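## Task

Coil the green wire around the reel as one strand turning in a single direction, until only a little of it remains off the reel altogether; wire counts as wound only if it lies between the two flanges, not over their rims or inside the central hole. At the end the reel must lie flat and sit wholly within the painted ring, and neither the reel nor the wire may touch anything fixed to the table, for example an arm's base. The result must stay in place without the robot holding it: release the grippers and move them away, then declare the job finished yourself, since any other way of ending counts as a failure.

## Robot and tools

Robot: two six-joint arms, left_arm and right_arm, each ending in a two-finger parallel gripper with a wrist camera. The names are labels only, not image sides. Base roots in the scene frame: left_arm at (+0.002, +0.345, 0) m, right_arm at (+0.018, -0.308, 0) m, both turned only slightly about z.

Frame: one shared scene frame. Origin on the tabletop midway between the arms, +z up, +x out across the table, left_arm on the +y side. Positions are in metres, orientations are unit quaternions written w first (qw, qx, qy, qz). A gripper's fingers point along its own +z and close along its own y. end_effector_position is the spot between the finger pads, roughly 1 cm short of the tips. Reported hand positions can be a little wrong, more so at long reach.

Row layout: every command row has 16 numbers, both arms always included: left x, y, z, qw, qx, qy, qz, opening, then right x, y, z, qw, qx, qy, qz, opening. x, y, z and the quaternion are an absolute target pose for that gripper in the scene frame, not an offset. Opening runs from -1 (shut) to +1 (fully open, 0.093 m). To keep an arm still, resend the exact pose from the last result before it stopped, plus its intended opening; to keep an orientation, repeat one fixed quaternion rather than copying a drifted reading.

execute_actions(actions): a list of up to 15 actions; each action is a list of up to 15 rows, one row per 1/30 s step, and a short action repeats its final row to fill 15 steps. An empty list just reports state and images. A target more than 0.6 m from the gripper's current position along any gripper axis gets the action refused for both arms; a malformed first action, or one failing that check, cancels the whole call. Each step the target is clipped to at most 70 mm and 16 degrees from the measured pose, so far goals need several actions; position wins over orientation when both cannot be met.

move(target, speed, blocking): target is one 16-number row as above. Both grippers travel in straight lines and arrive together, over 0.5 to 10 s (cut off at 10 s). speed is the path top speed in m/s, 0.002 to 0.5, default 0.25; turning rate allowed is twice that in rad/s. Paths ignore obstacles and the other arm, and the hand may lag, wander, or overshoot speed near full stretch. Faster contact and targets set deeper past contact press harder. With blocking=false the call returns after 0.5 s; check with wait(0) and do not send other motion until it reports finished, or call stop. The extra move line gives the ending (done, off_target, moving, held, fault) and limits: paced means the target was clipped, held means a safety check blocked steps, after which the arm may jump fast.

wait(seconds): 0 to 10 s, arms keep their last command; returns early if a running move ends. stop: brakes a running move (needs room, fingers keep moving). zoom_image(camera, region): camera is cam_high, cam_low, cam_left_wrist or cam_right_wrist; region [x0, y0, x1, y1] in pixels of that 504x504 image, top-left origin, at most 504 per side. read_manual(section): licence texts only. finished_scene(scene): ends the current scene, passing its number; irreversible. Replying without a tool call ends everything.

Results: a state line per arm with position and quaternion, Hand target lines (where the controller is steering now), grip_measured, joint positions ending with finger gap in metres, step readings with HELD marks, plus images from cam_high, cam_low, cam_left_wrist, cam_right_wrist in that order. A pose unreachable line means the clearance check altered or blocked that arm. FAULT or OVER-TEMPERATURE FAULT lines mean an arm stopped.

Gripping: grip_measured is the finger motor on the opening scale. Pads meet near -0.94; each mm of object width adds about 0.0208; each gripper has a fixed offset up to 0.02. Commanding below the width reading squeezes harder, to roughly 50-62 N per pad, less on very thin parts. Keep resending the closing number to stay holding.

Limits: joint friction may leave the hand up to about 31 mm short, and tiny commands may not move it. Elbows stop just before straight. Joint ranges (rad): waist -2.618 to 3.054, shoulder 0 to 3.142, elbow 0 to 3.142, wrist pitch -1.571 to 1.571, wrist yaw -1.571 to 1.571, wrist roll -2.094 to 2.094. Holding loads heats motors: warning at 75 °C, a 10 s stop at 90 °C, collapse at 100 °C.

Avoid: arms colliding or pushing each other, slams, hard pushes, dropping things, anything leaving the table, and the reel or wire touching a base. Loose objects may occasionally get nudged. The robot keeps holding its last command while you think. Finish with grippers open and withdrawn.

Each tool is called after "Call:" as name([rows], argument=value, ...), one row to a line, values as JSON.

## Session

Call:
execute_actions(actions=[])

Scene clock: 0.00 s.
left_arm: end_effector_position=(+0.0974, +0.0677, +0.3153) grip_measured=+0.993 end_effector_quat_wxyz=(+0.235, +0.820, +0.449, -0.266) | right_arm: end_effector_position=(+0.2310, -0.4929, +0.1444) grip_measured=+0.993 end_effector_quat_wxyz=(-0.073, +0.938, +0.335, +0.042)
Joint positions: left_arm=[-0.94   1.389  1.713 -1.45   0.594  1.09   0.093] | right_arm=[-0.971  1.694  1.487 -1.463 -0.137  1.651  0.093]
Joint velocities: left_arm=[-0.017  0.002  0.032  0.007 -0.022 -0.007 -0.001] | right_arm=[-0.007 -0.002  0.017  0.037 -0.007  0.037 -0.001]
Motor temperatures (°C, as the motors report them): left_arm=[18 21 23 18 16 19] | right_arm=[20 32 22 18 17 20]
Hand target (left_arm): +0.097, +0.068, +0.315; +0.235, +0.820, +0.449, -0.266
Hand target (right_arm): +0.231, -0.493, +0.144; -0.073, +0.938, +0.335, +0.042
camera_calibration (this result's frames):
cam_left_wrist: T_world_to_cam=[[-0.847844, 0.515179, -0.125505, 0.0878415], [0.529308, 0.808225, -0.25808, 0.00957298], [-0.0315215, -0.285242, -0.957937, 0.406406], [0, 0, 0, 1]] pos_world=[0.0822193, 0.062933, 0.402806]
cam_right_wrist: T_world_to_cam=[[-0.627077, 0.771339, 0.108675, 0.509924], [0.701547, 0.498605, 0.509142, 0.0497794], [0.338535, 0.395512, -0.853794, 0.320171], [0, 0, 0, 1]] pos_world=[0.17645, -0.544776, 0.192599]

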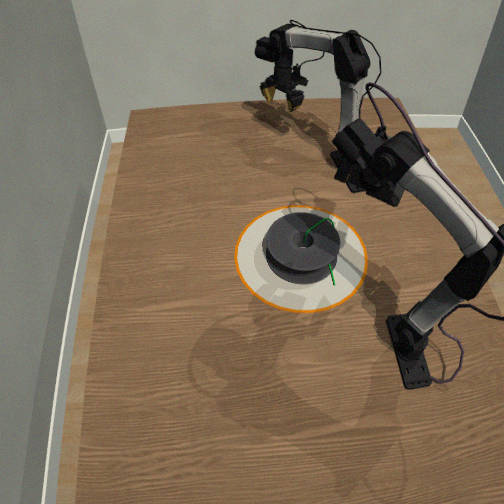

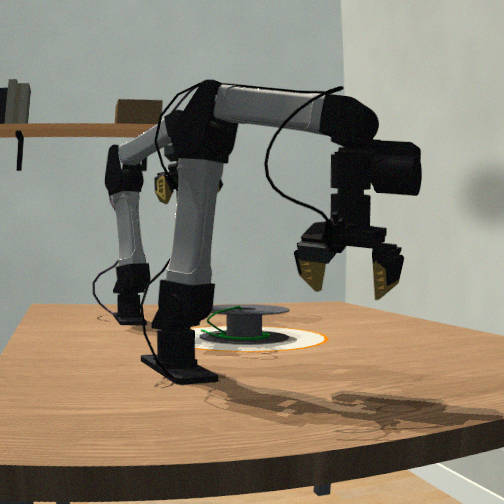

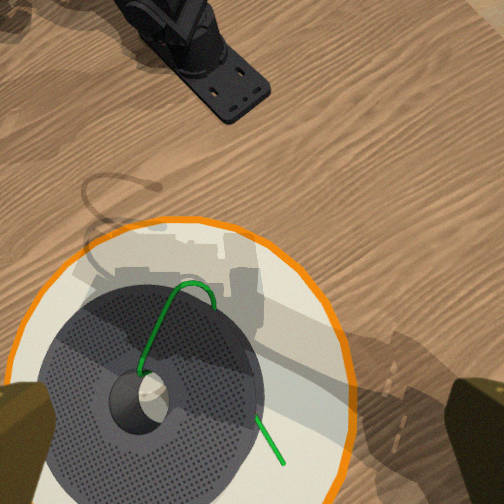

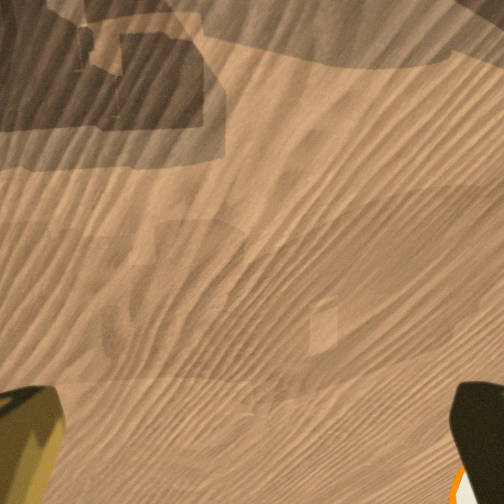

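Call:
zoom_image(camera="cam_left_wrist", region=[0, 200, 360, 504])

Call:
zoom_image(camera="cam_high", region=[220, 190, 390, 330])

Call:
zoom_image(camera="cam_low", region=[170, 280, 340, 370])

Region (0, 200, 360, 504) of cam_left_wrist's 504x504 image, scaled by 1.400, with more detail than that image has; it fills the top 426 rows of this view, and the rest is white.

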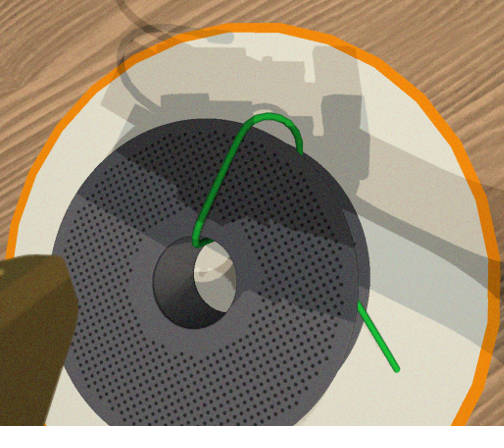

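Region (220, 190, 390, 330) of cam_high's 504x504 image, scaled by 2.965, with more detail than that image has; it fills the top 415 rows of this view, and the rest is white.

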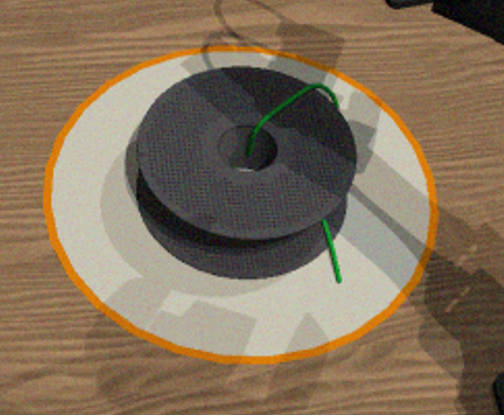

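Region (170, 280, 340, 370) of cam_low's 504x504 image, scaled by 2.965, with more detail than that image has; it fills the top 267 rows of this view, and the rest is white.

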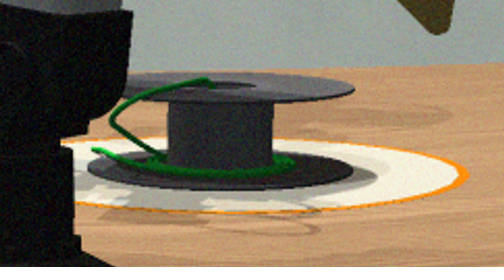

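Call:
move(target=[0.237,0.24,0.12,-0.100,-0.6375,0.7594,-0.0839,0.3,0.182,-0.017,0.14,0,-0.292,0.956,0,-0.3], speed=0.4)

Scene clock: 24.07 s.
left_arm: end_effector_position=(+0.2327, +0.2351, +0.1218) grip_measured=+0.302 end_effector_quat_wxyz=(-0.192, +0.950, +0.105, +0.221) | right_arm: end_effector_position=(+0.1792, -0.0254, +0.1393) grip_measured=-0.297 end_effector_quat_wxyz=(-0.012, -0.285, +0.958, -0.018)
Joint positions: left_arm=[-0.848  1.491  1.086 -1.215 -0.592  2.087  0.06 ] | right_arm=[ 0.885  1.813  1.619 -1.419  0.01   0.48   0.031]
Joint velocities: left_arm=[ 0.012  0.012 -0.012 -0.007  0.007  0.007 -0.001] | right_arm=[-0.002  0.002  0.002 -0.007  0.007 -0.007  0.   ]
Motor temperatures (°C, as the motors report them): left_arm=[18 21 24 20 16 19] | right_arm=[20 34 23 18 17 20]
Hand target (left_arm): +0.233, +0.235, +0.122; -0.190, +0.951, +0.106, +0.222
Hand target (right_arm): +0.180, -0.024, +0.139; -0.012, -0.292, +0.956, -0.028
Off the commanded pose (left_arm): 0.007 m, 117 deg; orientation clipped at the last step of the last action.
Off the commanded pose (right_arm): 0.009 m, 3 deg.
move: held (left_arm), off_target (right_arm); limits=paced,held; held on 12 of 133 steps (left_arm), including the last (left_arm)
pose unreachable (left arm): on one or more control steps of this call, first in action 0 (counted from 0), this arm could not follow its commanded pose, so it was not sent that pose on those steps. On the call's last step it was still not sent that pose. It may still have moved: this result reports where it is.
cause: the commanded pose would bring a part of the arm too close to another arm (this arm's wrist (the part past joint 4) and the other arm's wrist (the part past joint 4)).
camera_calibration (this result's frames):
cam_left_wrist: T_world_to_cam=[[-0.289591, 0.88976, 0.352793, -0.18422], [0.636855, -0.0960387, 0.764978, -0.184398], [0.714529, 0.44621, -0.538837, -0.123538], [0, 0, 0, 1]] pos_world=[0.152358, 0.201327, 0.139485]
cam_right_wrist: T_world_to_cam=[[0.538483, -0.8422, 0.0271031, -0.121072], [-0.767631, -0.477032, 0.427998, 0.105407], [-0.347531, -0.251275, -0.903373, 0.261906], [0, 0, 0, 1]] pos_world=[0.237129, 0.0141265, 0.194766]

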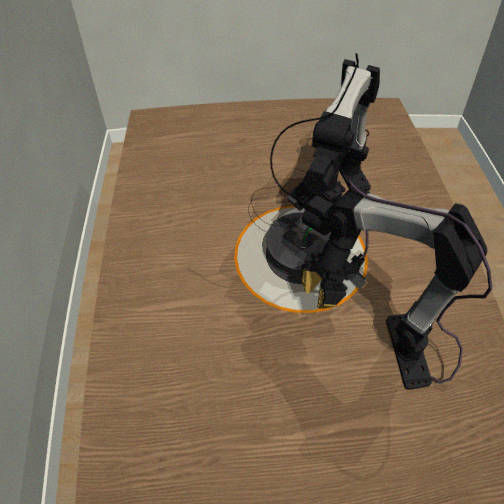

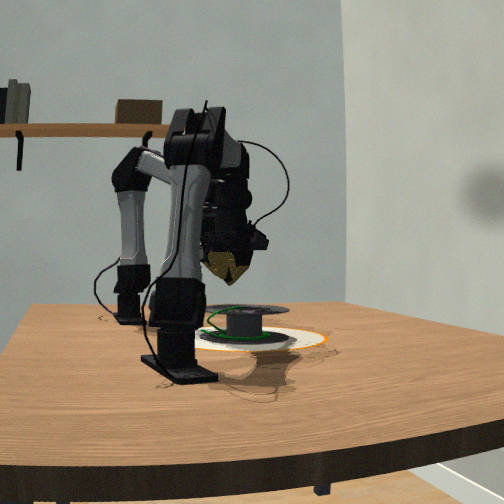

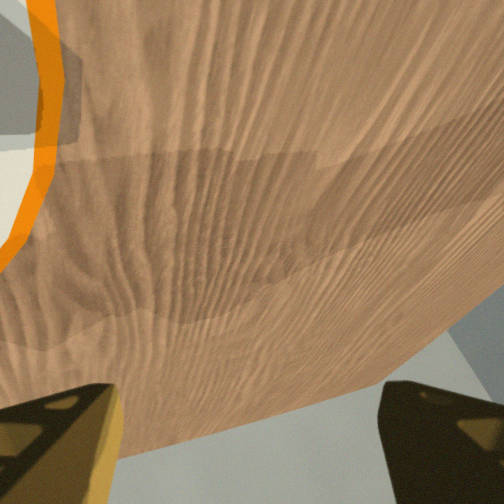

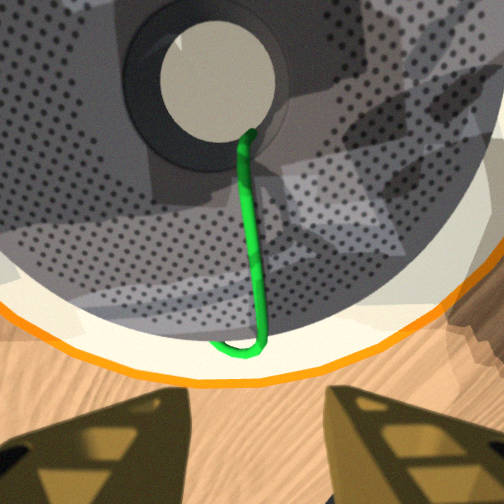

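Call:
move(target=[0.16,0.27,0.17,0,0.643,0.766,0,-1,0.197,-0.016,0.11,0,-0.292,0.956,0,-0.3], speed=0.4)

Scene clock: 28.40 s.
left_arm: end_effector_position=(+0.1668, +0.2673, +0.1681) grip_measured=-0.999 end_effector_quat_wxyz=(-0.001, +0.649, +0.761, +0.006) | right_arm: end_effector_position=(+0.1962, -0.0142, +0.1234) grip_measured=-0.297 end_effector_quat_wxyz=(+0.016, -0.294, +0.956, +0.007)
Joint positions: left_arm=[-0.478  1.238  1.187 -1.518 -0.013  0.961  0.   ] | right_arm=[ 0.858  1.813  1.556 -1.282  0.01   0.434  0.031]
Joint velocities: left_arm=[ 0.017  0.002 -0.022 -0.125 -0.051 -0.007  0.   ] | right_arm=[ 0.002 -0.007 -0.032 -0.007 -0.051 -0.022 -0.001]
Motor temperatures (°C, as the motors report them): left_arm=[18 22 25 19 16 19] | right_arm=[20 34 24 18 17 20]
Hand target (left_arm): +0.161, +0.269, +0.170; +0.001, +0.643, +0.766, -0.000
Hand target (right_arm): +0.196, -0.017, +0.110; -0.000, -0.292, +0.956, +0.000
Off the commanded pose (left_arm): 0.008 m, 1 deg.
Off the commanded pose (right_arm): 0.014 m, 2 deg.
move: off_target (right_arm)
camera_calibration (this result's frames):
cam_left_wrist: T_world_to_cam=[[-0.988303, -0.149701, 0.0291115, 0.200556], [-0.121863, 0.889971, 0.439433, -0.256982], [-0.0916921, 0.430745, -0.897803, 0.13305], [0, 0, 0, 1]] pos_world=[0.179093, 0.201419, 0.22654]
cam_right_wrist: T_world_to_cam=[[0.55408, -0.832444, -0.00569831, -0.119209], [-0.773078, -0.51708, 0.367394, 0.138593], [-0.308782, -0.199161, -0.930048, 0.252633], [0, 0, 0, 1]] pos_world=[0.251203, 0.0227436, 0.183364]

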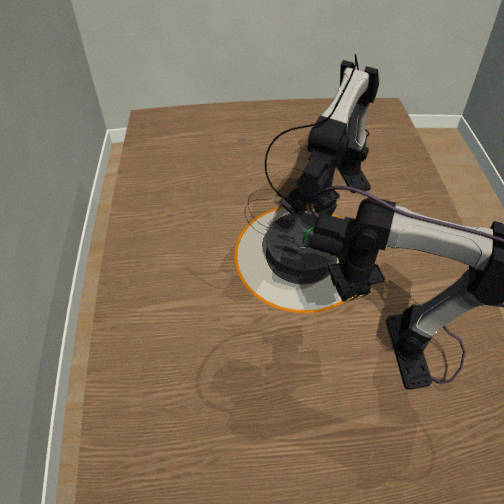

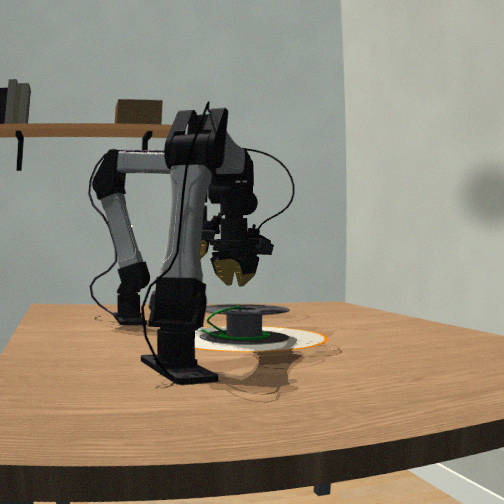

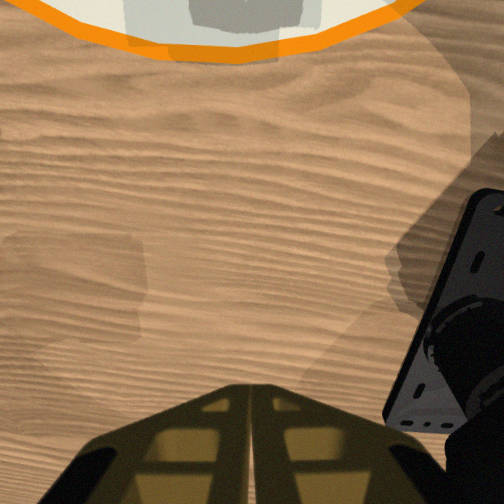

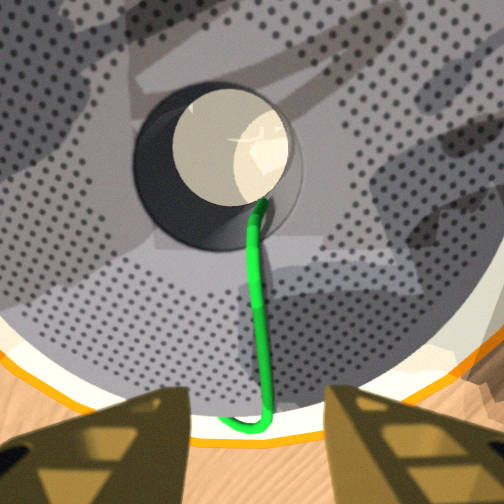

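Call:
move(target=[0.16,0.27,0.17,0,0.643,0.766,0,-1,0.197,-0.017,0.070,0,-0.292,0.956,0,-0.5], speed=0.12)

Scene clock: 30.50 s.
left_arm: end_effector_position=(+0.1666, +0.2671, +0.1680) grip_measured=-0.999 end_effector_quat_wxyz=(-0.001, +0.648, +0.762, +0.005) | right_arm: end_effector_position=(+0.1956, -0.0151, +0.0797) grip_measured=-0.497 end_effector_quat_wxyz=(+0.010, -0.295, +0.955, +0.002)
Joint positions: left_arm=[-0.478  1.238  1.187 -1.519 -0.011  0.959  0.   ] | right_arm=[ 0.858  1.839  1.416 -1.13   0.01   0.433  0.021]
Joint velocities: left_arm=[ 0.002 -0.017 -0.002 -0.007 -0.051 -0.022  0.   ] | right_arm=[ 0.002  0.002  0.002  0.066 -0.007 -0.007 -0.001]
Motor temperatures (°C, as the motors report them): left_arm=[18 22 25 19 16 19] | right_arm=[20 34 24 18 17 20]
Hand target (left_arm): +0.160, +0.270, +0.170; -0.000, +0.643, +0.766, -0.000
Hand target (right_arm): +0.196, -0.018, +0.070; -0.000, -0.292, +0.956, +0.000
Off the commanded pose (left_arm): 0.007 m, 1 deg.
Off the commanded pose (right_arm): 0.010 m, 1 deg.
move: done
camera_calibration (this result's frames):
cam_left_wrist: T_world_to_cam=[[-0.987929, -0.151924, 0.0302694, 0.200672], [-0.123465, 0.890227, 0.438467, -0.256473], [-0.0935605, 0.429436, -0.898238, 0.133845], [0, 0, 0, 1]] pos_world=[0.179106, 0.201328, 0.226605]
cam_right_wrist: T_world_to_cam=[[0.555013, -0.831842, 0.000722338, -0.120603], [-0.769642, -0.513183, 0.379861, 0.152119], [-0.315614, -0.211384, -0.925043, 0.21245], [0, 0, 0, 1]] pos_world=[0.251065, 0.0226511, 0.138828]

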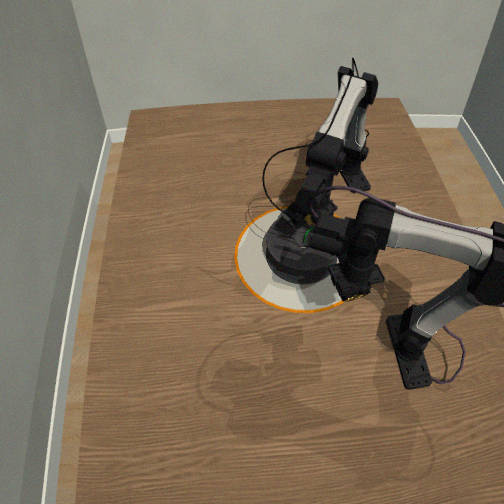

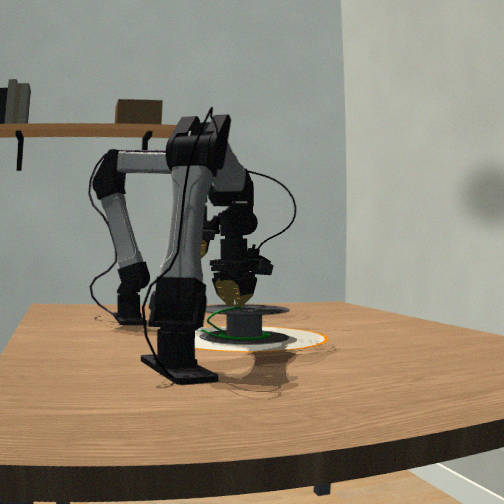

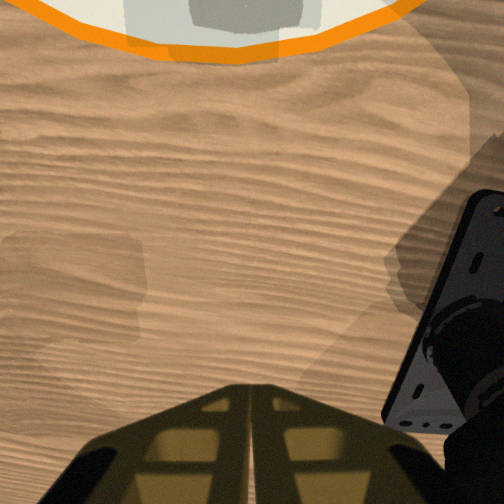

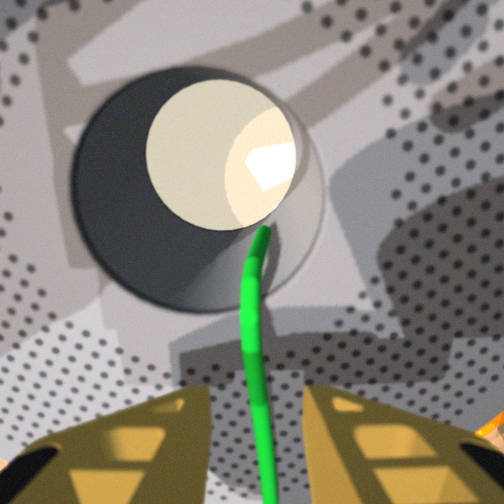

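Call:
move(target=[0.16,0.27,0.17,0,0.643,0.766,0,-1,0.197,-0.017,0.062,0,-0.292,0.956,0,-0.5], speed=0.05)

Call:
move(target=[0.16,0.27,0.17,0,0.643,0.766,0,-1,0.197,-0.017,0.066,0,-0.292,0.956,0,-1], speed=0.05)

Scene clock: 34.07 s.
left_arm: end_effector_position=(+0.1666, +0.2671, +0.1680) grip_measured=-0.999 end_effector_quat_wxyz=(-0.001, +0.648, +0.762, +0.005) | right_arm: end_effector_position=(+0.1965, -0.0137, +0.0753) grip_measured=-0.497 end_effector_quat_wxyz=(+0.014, -0.295, +0.955, +0.005)
Joint positions: left_arm=[-0.478  1.238  1.187 -1.519 -0.011  0.959  0.   ] | right_arm=[ 0.858  1.839  1.398 -1.102  0.01   0.433  0.021]
Joint velocities: left_arm=[-0.012 -0.002 -0.007 -0.051 -0.022  0.037  0.   ] | right_arm=[-0.002  0.002  0.002  0.037 -0.051  0.007  0.   ]
Motor temperatures (°C, as the motors report them): left_arm=[18 22 25 19 16 19] | right_arm=[20 35 24 18 17 20]
Hand target (left_arm): +0.160, +0.270, +0.170; -0.000, +0.643, +0.766, +0.000
Hand target (right_arm): +0.196, -0.018, +0.062; -0.000, -0.292, +0.956, +0.000
Off the commanded pose (left_arm): 0.007 m, 1 deg.
Off the commanded pose (right_arm): 0.014 m, 2 deg.
move: off_target (right_arm)
camera_calibration (this result's frames):
cam_left_wrist: T_world_to_cam=[[-0.987929, -0.151924, 0.0302694, 0.200672], [-0.123465, 0.890227, 0.438467, -0.256473], [-0.0935605, 0.429436, -0.898238, 0.133845], [0, 0, 0, 1]] pos_world=[0.179106, 0.201328, 0.226605]
cam_right_wrist: T_world_to_cam=[[0.55502, -0.831828, -0.0036961, -0.119568], [-0.771628, -0.516502, 0.371236, 0.156142], [-0.310714, -0.203192, -0.928531, 0.208369], [0, 0, 0, 1]] pos_world=[0.251589, 0.0235266, 0.135069]

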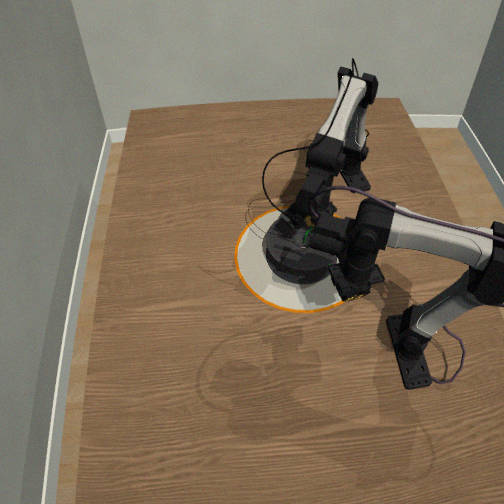

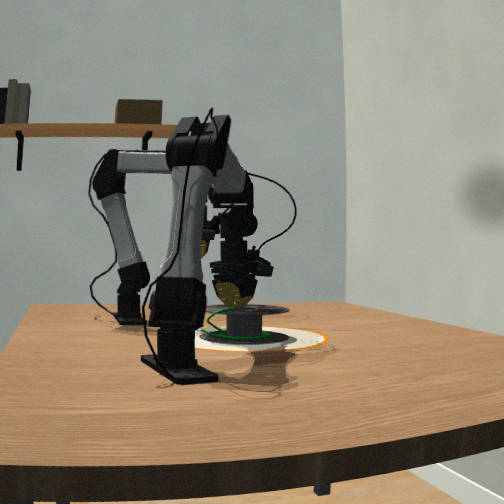

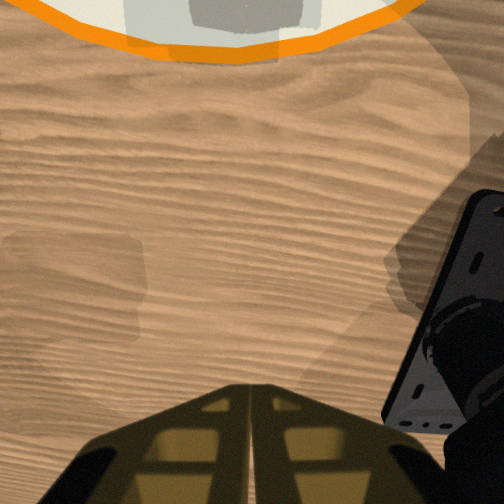

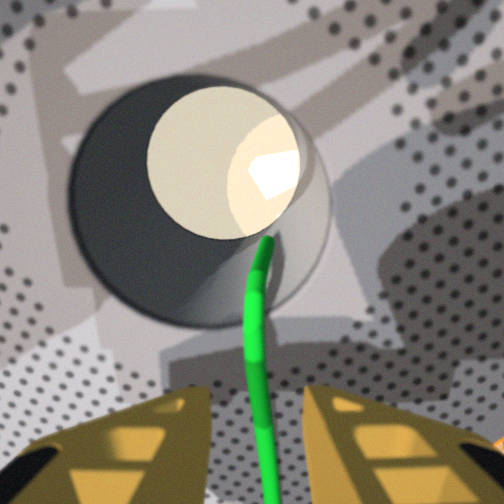

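Scene clock: 34.77 s.
left_arm: end_effector_position=(+0.1666, +0.2671, +0.1680) grip_measured=-0.999 end_effector_quat_wxyz=(-0.001, +0.648, +0.762, +0.005) | right_arm: end_effector_position=(+0.1965, -0.0137, +0.0753) grip_measured=-0.992 end_effector_quat_wxyz=(+0.014, -0.295, +0.955, +0.005)
Joint positions: left_arm=[-0.478  1.238  1.187 -1.519 -0.011  0.959  0.   ] | right_arm=[ 0.858  1.839  1.398 -1.102  0.01   0.433  0.   ]
Joint velocities: left_arm=[-0.012  0.002 -0.012  0.007  0.022 -0.022  0.   ] | right_arm=[-0.007 -0.012 -0.017  0.007 -0.037  0.007  0.   ]
Motor temperatures (°C, as the motors report them): left_arm=[18 22 25 19 16 19] | right_arm=[20 35 24 18 17 20]
Hand target (left_arm): +0.160, +0.270, +0.170; -0.000, +0.643, +0.766, +0.000
Hand target (right_arm): +0.197, -0.017, +0.066; -0.000, -0.292, +0.956, +0.000
Off the commanded pose (left_arm): 0.007 m, 1 deg.
Off the commanded pose (right_arm): 0.010 m, 2 deg.
move: done
camera_calibration (this result's frames):
cam_left_wrist: T_world_to_cam=[[-0.987929, -0.151924, 0.0302694, 0.200672], [-0.123465, 0.890227, 0.438467, -0.256473], [-0.0935605, 0.429436, -0.898238, 0.133845], [0, 0, 0, 1]] pos_world=[0.179106, 0.201328, 0.226605]
cam_right_wrist: T_world_to_cam=[[0.55502, -0.831828, -0.0036961, -0.119568], [-0.771628, -0.516502, 0.371236, 0.156142], [-0.310714, -0.203192, -0.928531, 0.208369], [0, 0, 0, 1]] pos_world=[0.251589, 0.0235266, 0.135069]

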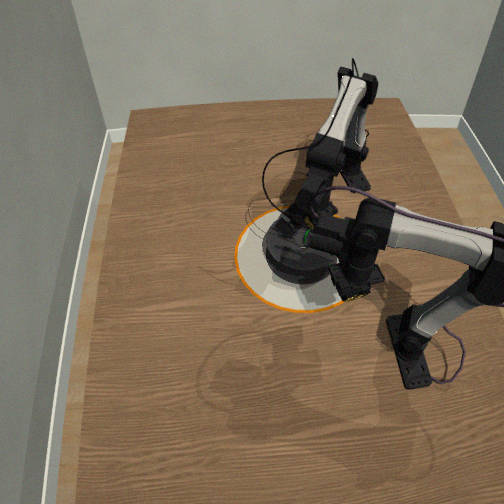

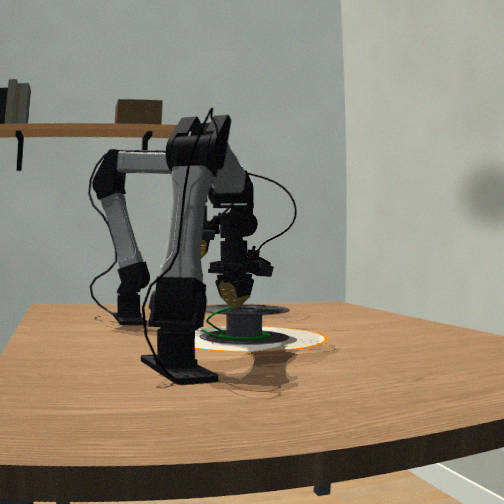

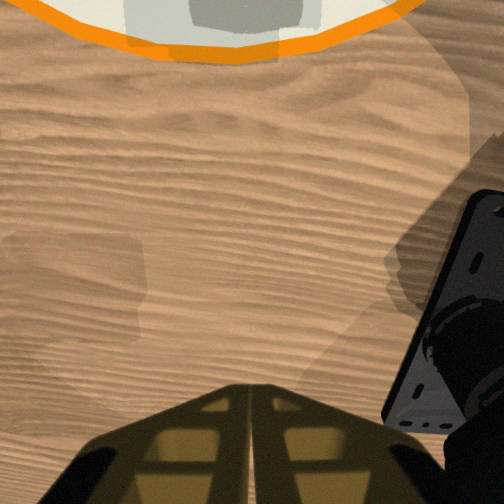

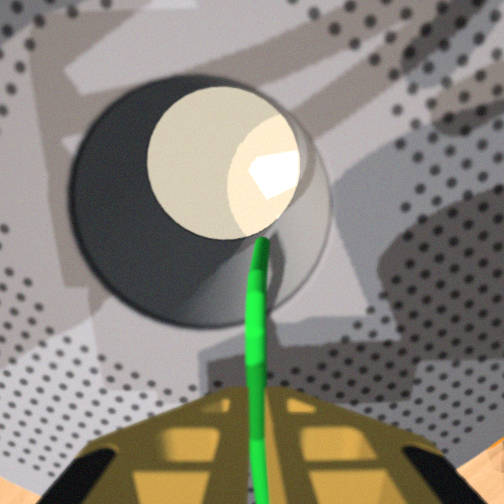

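Call:
move(target=[0.16,0.27,0.17,0,0.643,0.766,0,-1,0.185,-0.025,0.110,0,-0.292,0.956,0,-1], speed=0.1)

Scene clock: 36.07 s.
left_arm: end_effector_position=(+0.1666, +0.2671, +0.1680) grip_measured=-0.999 end_effector_quat_wxyz=(-0.001, +0.648, +0.762, +0.005) | right_arm: end_effector_position=(+0.1890, -0.0262, +0.1025) grip_measured=-0.992 end_effector_quat_wxyz=(+0.001, -0.291, +0.957, -0.006)
Joint positions: left_arm=[-0.478  1.238  1.187 -1.519 -0.011  0.959  0.   ] | right_arm=[ 0.858  1.801  1.459 -1.236  0.01   0.44   0.   ]
Joint velocities: left_arm=[-0.017 -0.007 -0.002 -0.066 -0.051  0.022  0.   ] | right_arm=[-0.002  0.022 -0.002 -0.022  0.022  0.066  0.   ]
Motor temperatures (°C, as the motors report them): left_arm=[18 22 25 19 16 19] | right_arm=[20 35 24 18 17 20]
Hand target (left_arm): +0.160, +0.270, +0.170; -0.000, +0.643, +0.766, +0.000
Hand target (right_arm): +0.185, -0.025, +0.110; -0.000, -0.292, +0.956, +0.000
Off the commanded pose (left_arm): 0.007 m, 1 deg.
Off the commanded pose (right_arm): 0.009 m, 1 deg.
move: done
camera_calibration (this result's frames):
cam_left_wrist: T_world_to_cam=[[-0.987929, -0.151924, 0.0302694, 0.200672], [-0.123465, 0.890227, 0.438467, -0.256473], [-0.0935605, 0.429436, -0.898238, 0.133845], [0, 0, 0, 1]] pos_world=[0.179106, 0.201328, 0.226605]
cam_right_wrist: T_world_to_cam=[[0.549046, -0.835715, 0.0113733, -0.126242], [-0.768349, -0.499339, 0.400376, 0.130665], [-0.328921, -0.228563, -0.916281, 0.230222], [0, 0, 0, 1]] pos_world=[0.245434, 0.0123644, 0.160069]

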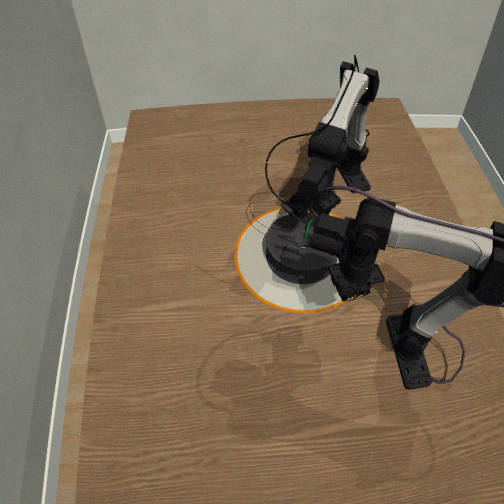

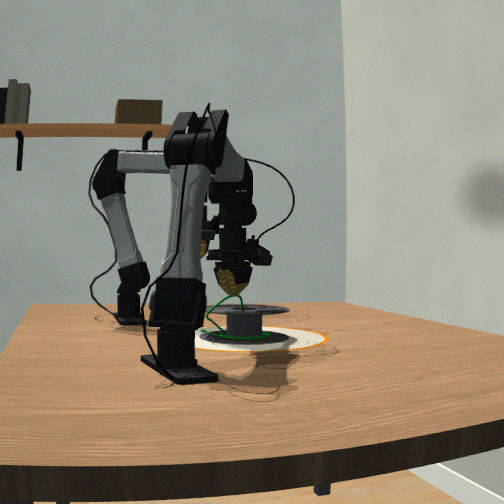

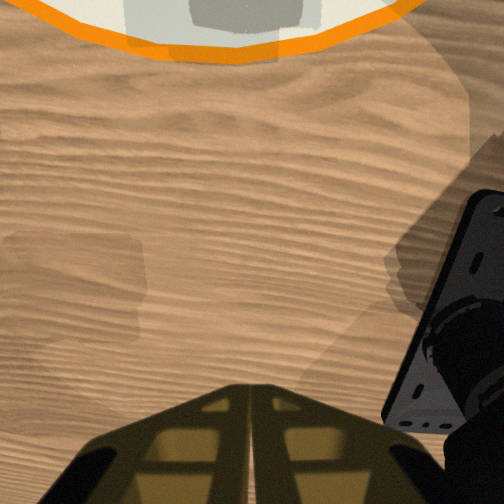

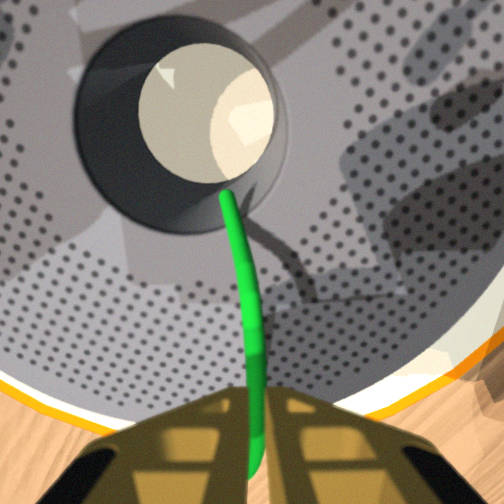

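Call:
move(target=[0.16,0.27,0.17,0,0.643,0.766,0,-1,0.14,-0.10,0.105,0,0.423,0.906,0,-1], speed=0.3)

Scene clock: 40.03 s.
left_arm: end_effector_position=(+0.1666, +0.2671, +0.1680) grip_measured=-0.999 end_effector_quat_wxyz=(-0.001, +0.648, +0.762, +0.005) | right_arm: end_effector_position=(+0.1463, -0.0974, +0.1081) grip_measured=-0.992 end_effector_quat_wxyz=(+0.005, +0.423, +0.906, +0.000)
Joint positions: left_arm=[-0.478  1.238  1.187 -1.519 -0.011  0.959  0.   ] | right_arm=[ 0.858  1.476  1.134 -1.227  0.01   1.906  0.   ]
Joint velocities: left_arm=[-0.017 -0.022  0.002 -0.037 -0.007 -0.007  0.   ] | right_arm=[-0.012  0.012  0.012 -0.066 -0.095  0.051  0.   ]
Motor temperatures (°C, as the motors report them): left_arm=[18 22 25 19 16 19] | right_arm=[20 35 24 18 17 20]
Hand target (left_arm): +0.160, +0.270, +0.170; -0.000, +0.643, +0.766, +0.000
Hand target (right_arm): +0.140, -0.100, +0.106; +0.000, +0.423, +0.906, -0.000
Off the commanded pose (left_arm): 0.007 m, 1 deg.
Off the commanded pose (right_arm): 0.008 m, 1 deg.
move: done
camera_calibration (this result's frames):
cam_left_wrist: T_world_to_cam=[[-0.987929, -0.151924, 0.0302694, 0.200672], [-0.123465, 0.890227, 0.438467, -0.256473], [-0.0935605, 0.429436, -0.898238, 0.133845], [0, 0, 0, 1]] pos_world=[0.179106, 0.201328, 0.226605]
cam_right_wrist: T_world_to_cam=[[-0.773755, -0.633457, -0.00597266, 0.0527077], [-0.585031, 0.710924, 0.390289, 0.152207], [-0.242985, 0.305483, -0.920673, 0.245029], [0, 0, 0, 1]] pos_world=[0.189367, -0.149672, 0.166502]

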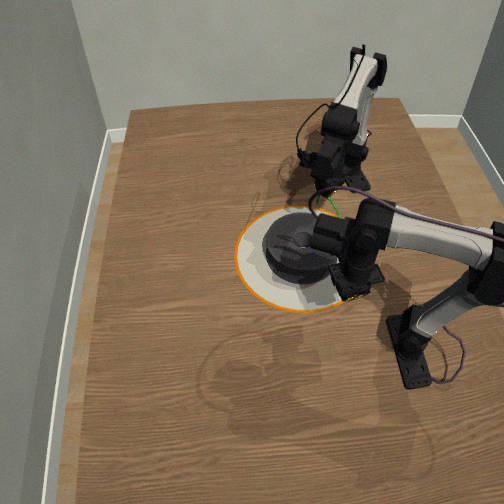

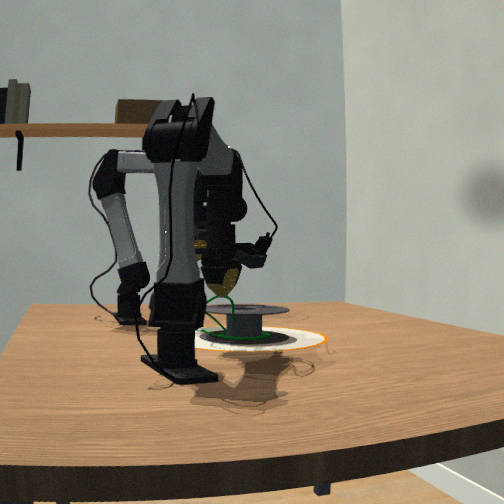

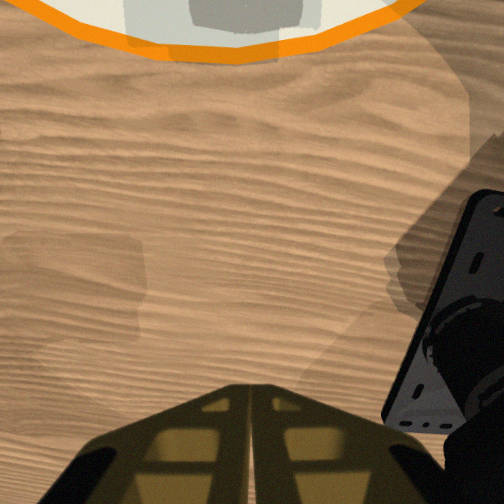

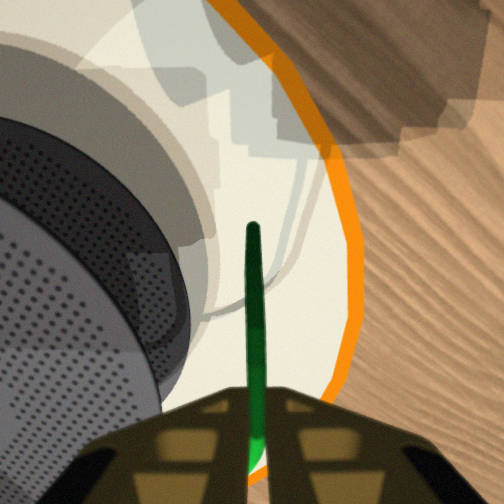

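Call:
move(target=[0.215,0.03,0.13,0,-0.485,0.875,0,-1,0.15,-0.135,0.06,0,0.423,0.906,0,-1], speed=0.35)

Scene clock: 45.37 s.
left_arm: end_effector_position=(+0.2144, +0.0338, +0.1335) grip_measured=-0.999 end_effector_quat_wxyz=(+0.004, -0.485, +0.875, -0.005) | right_arm: end_effector_position=(+0.1513, -0.1318, +0.0626) grip_measured=-0.992 end_effector_quat_wxyz=(+0.003, +0.421, +0.907, -0.002)
Joint positions: left_arm=[-1.002  1.968  1.803 -1.395 -0.006 -1.986  0.   ] | right_arm=[ 0.757  1.414  0.896 -1.056  0.008  1.8    0.   ]
Joint velocities: left_arm=[-0.007 -0.002 -0.017  0.051 -0.051  0.051  0.   ] | right_arm=[-0.012 -0.007 -0.002 -0.007  0.007 -0.007  0.   ]
Motor temperatures (°C, as the motors report them): left_arm=[18 22 25 19 16 19] | right_arm=[20 35 24 18 17 20]
Hand target (left_arm): +0.212, +0.031, +0.132; -0.000, -0.485, +0.875, +0.002
Hand target (right_arm): +0.149, -0.135, +0.061; -0.002, +0.423, +0.906, +0.001
Off the commanded pose (left_arm): 0.005 m, 1 deg.
Off the commanded pose (right_arm): 0.004 m, 1 deg.
move: done
camera_calibration (this result's frames):
cam_left_wrist: T_world_to_cam=[[0.841872, -0.537375, 0.0497952, -0.168397], [-0.503908, -0.749687, 0.429006, 0.110563], [-0.193207, -0.38626, -0.901928, 0.256901], [0, 0, 0, 1]] pos_world=[0.247118, 0.0916259, 0.19266]
cam_right_wrist: T_world_to_cam=[[-0.770623, -0.637292, -0.0000045971, 0.0331792], [-0.586579, 0.709298, 0.390924, 0.19735], [-0.249129, 0.301258, -0.920423, 0.215179], [0, 0, 0, 1]] pos_world=[0.194937, -0.183659, 0.120907]

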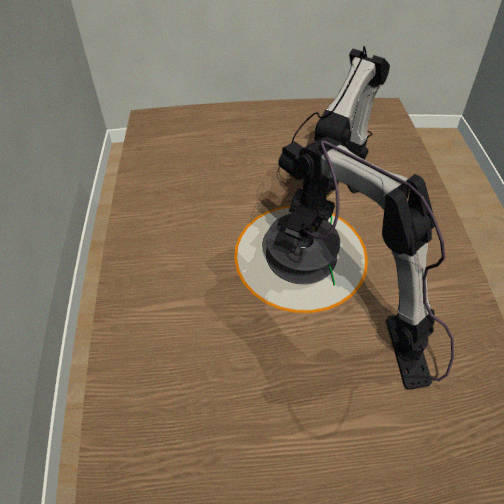

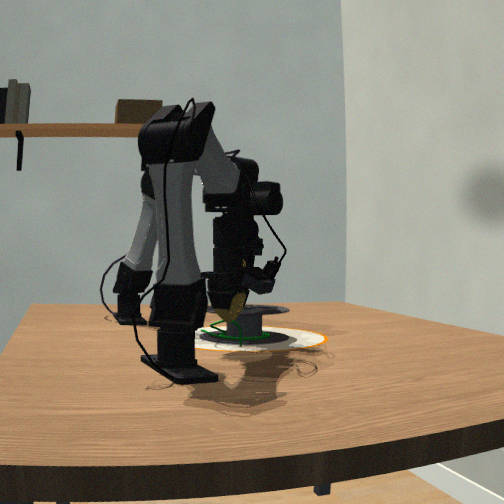

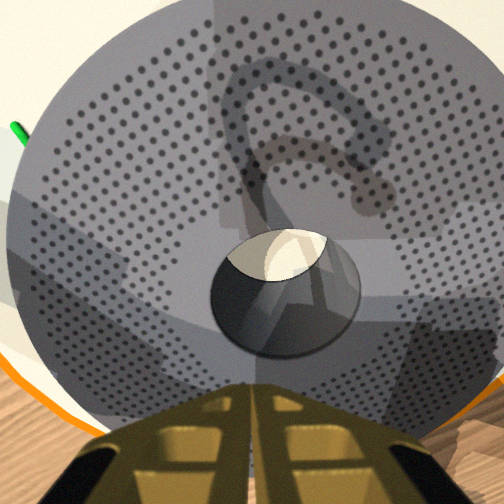

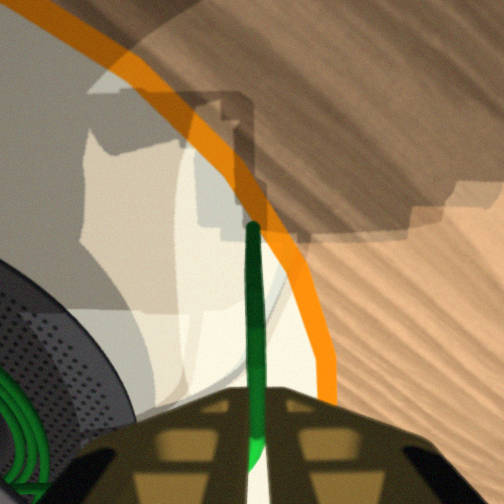

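Call:
move(target=[0.222,0.016,0.085,0,-0.485,0.875,0,-1,0.15,-0.135,0.06,0,0.423,0.906,0,-1], speed=0.15)

Scene clock: 46.87 s.
left_arm: end_effector_position=(+0.2237, +0.0202, +0.0908) grip_measured=-0.999 end_effector_quat_wxyz=(+0.003, -0.486, +0.874, +0.002) | right_arm: end_effector_position=(+0.1516, -0.1314, +0.0626) grip_measured=-0.992 end_effector_quat_wxyz=(+0.004, +0.421, +0.907, -0.001)
Joint positions: left_arm=[-1.002  2.05   1.752 -1.276 -0.006 -1.989  0.   ] | right_arm=[ 0.757  1.414  0.896 -1.053  0.008  1.799  0.   ]
Joint velocities: left_arm=[-0.017  0.002 -0.022  0.007  0.037 -0.022  0.   ] | right_arm=[-0.017 -0.012 -0.017  0.007  0.022 -0.022  0.   ]
Motor temperatures (°C, as the motors report them): left_arm=[18 22 25 19 16 19] | right_arm=[20 35 24 18 17 20]
Hand target (left_arm): +0.222, +0.016, +0.085; +0.000, -0.485, +0.875, +0.000
Hand target (right_arm): +0.150, -0.135, +0.060; -0.000, +0.423, +0.906, -0.000
Off the commanded pose (left_arm): 0.007 m, 0 deg.
Off the commanded pose (right_arm): 0.005 m, 1 deg.
move: done
camera_calibration (this result's frames):
cam_left_wrist: T_world_to_cam=[[0.843844, -0.535297, 0.0372148, -0.180721], [-0.498321, -0.756056, 0.42433, 0.122631], [-0.199006, -0.376613, -0.904743, 0.216258], [0, 0, 0, 1]] pos_world=[0.256647, 0.0774222, 0.150348]
cam_right_wrist: T_world_to_cam=[[-0.770378, -0.637584, -0.00222528, 0.0337818], [-0.587384, 0.708357, 0.391422, 0.197196], [-0.247988, 0.30285, -0.920209, 0.215149], [0, 0, 0, 1]] pos_world=[0.195209, -0.183305, 0.12087]

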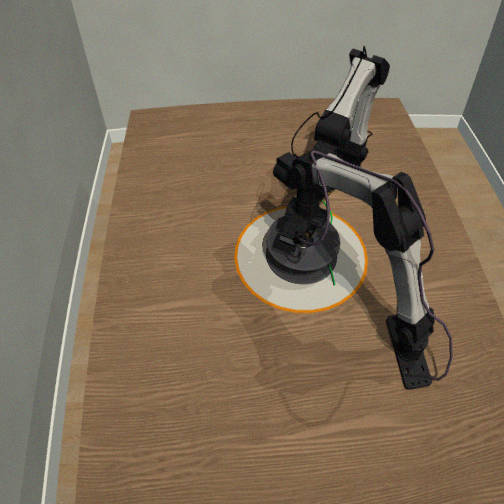

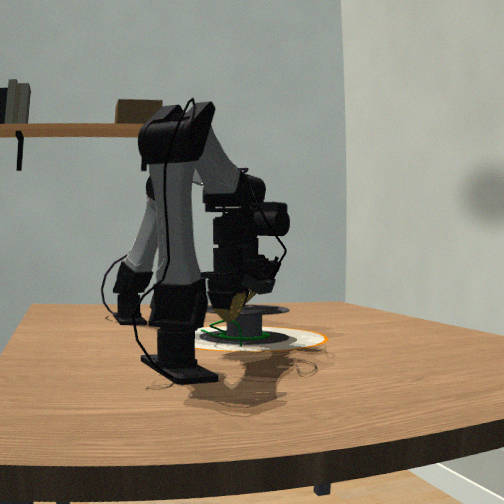

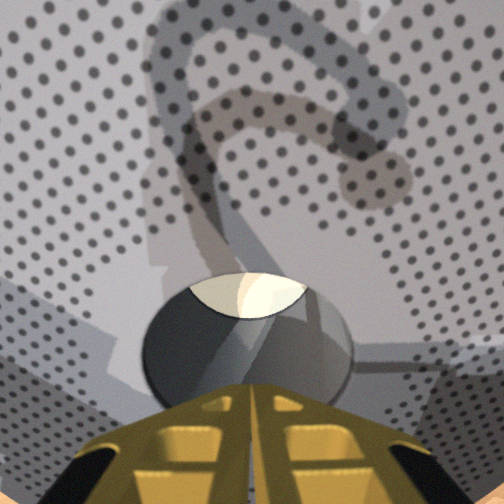

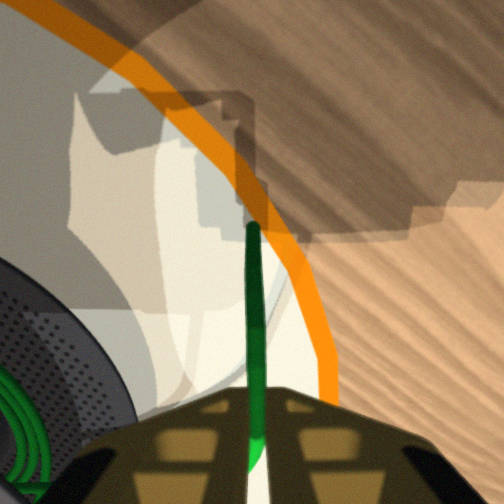

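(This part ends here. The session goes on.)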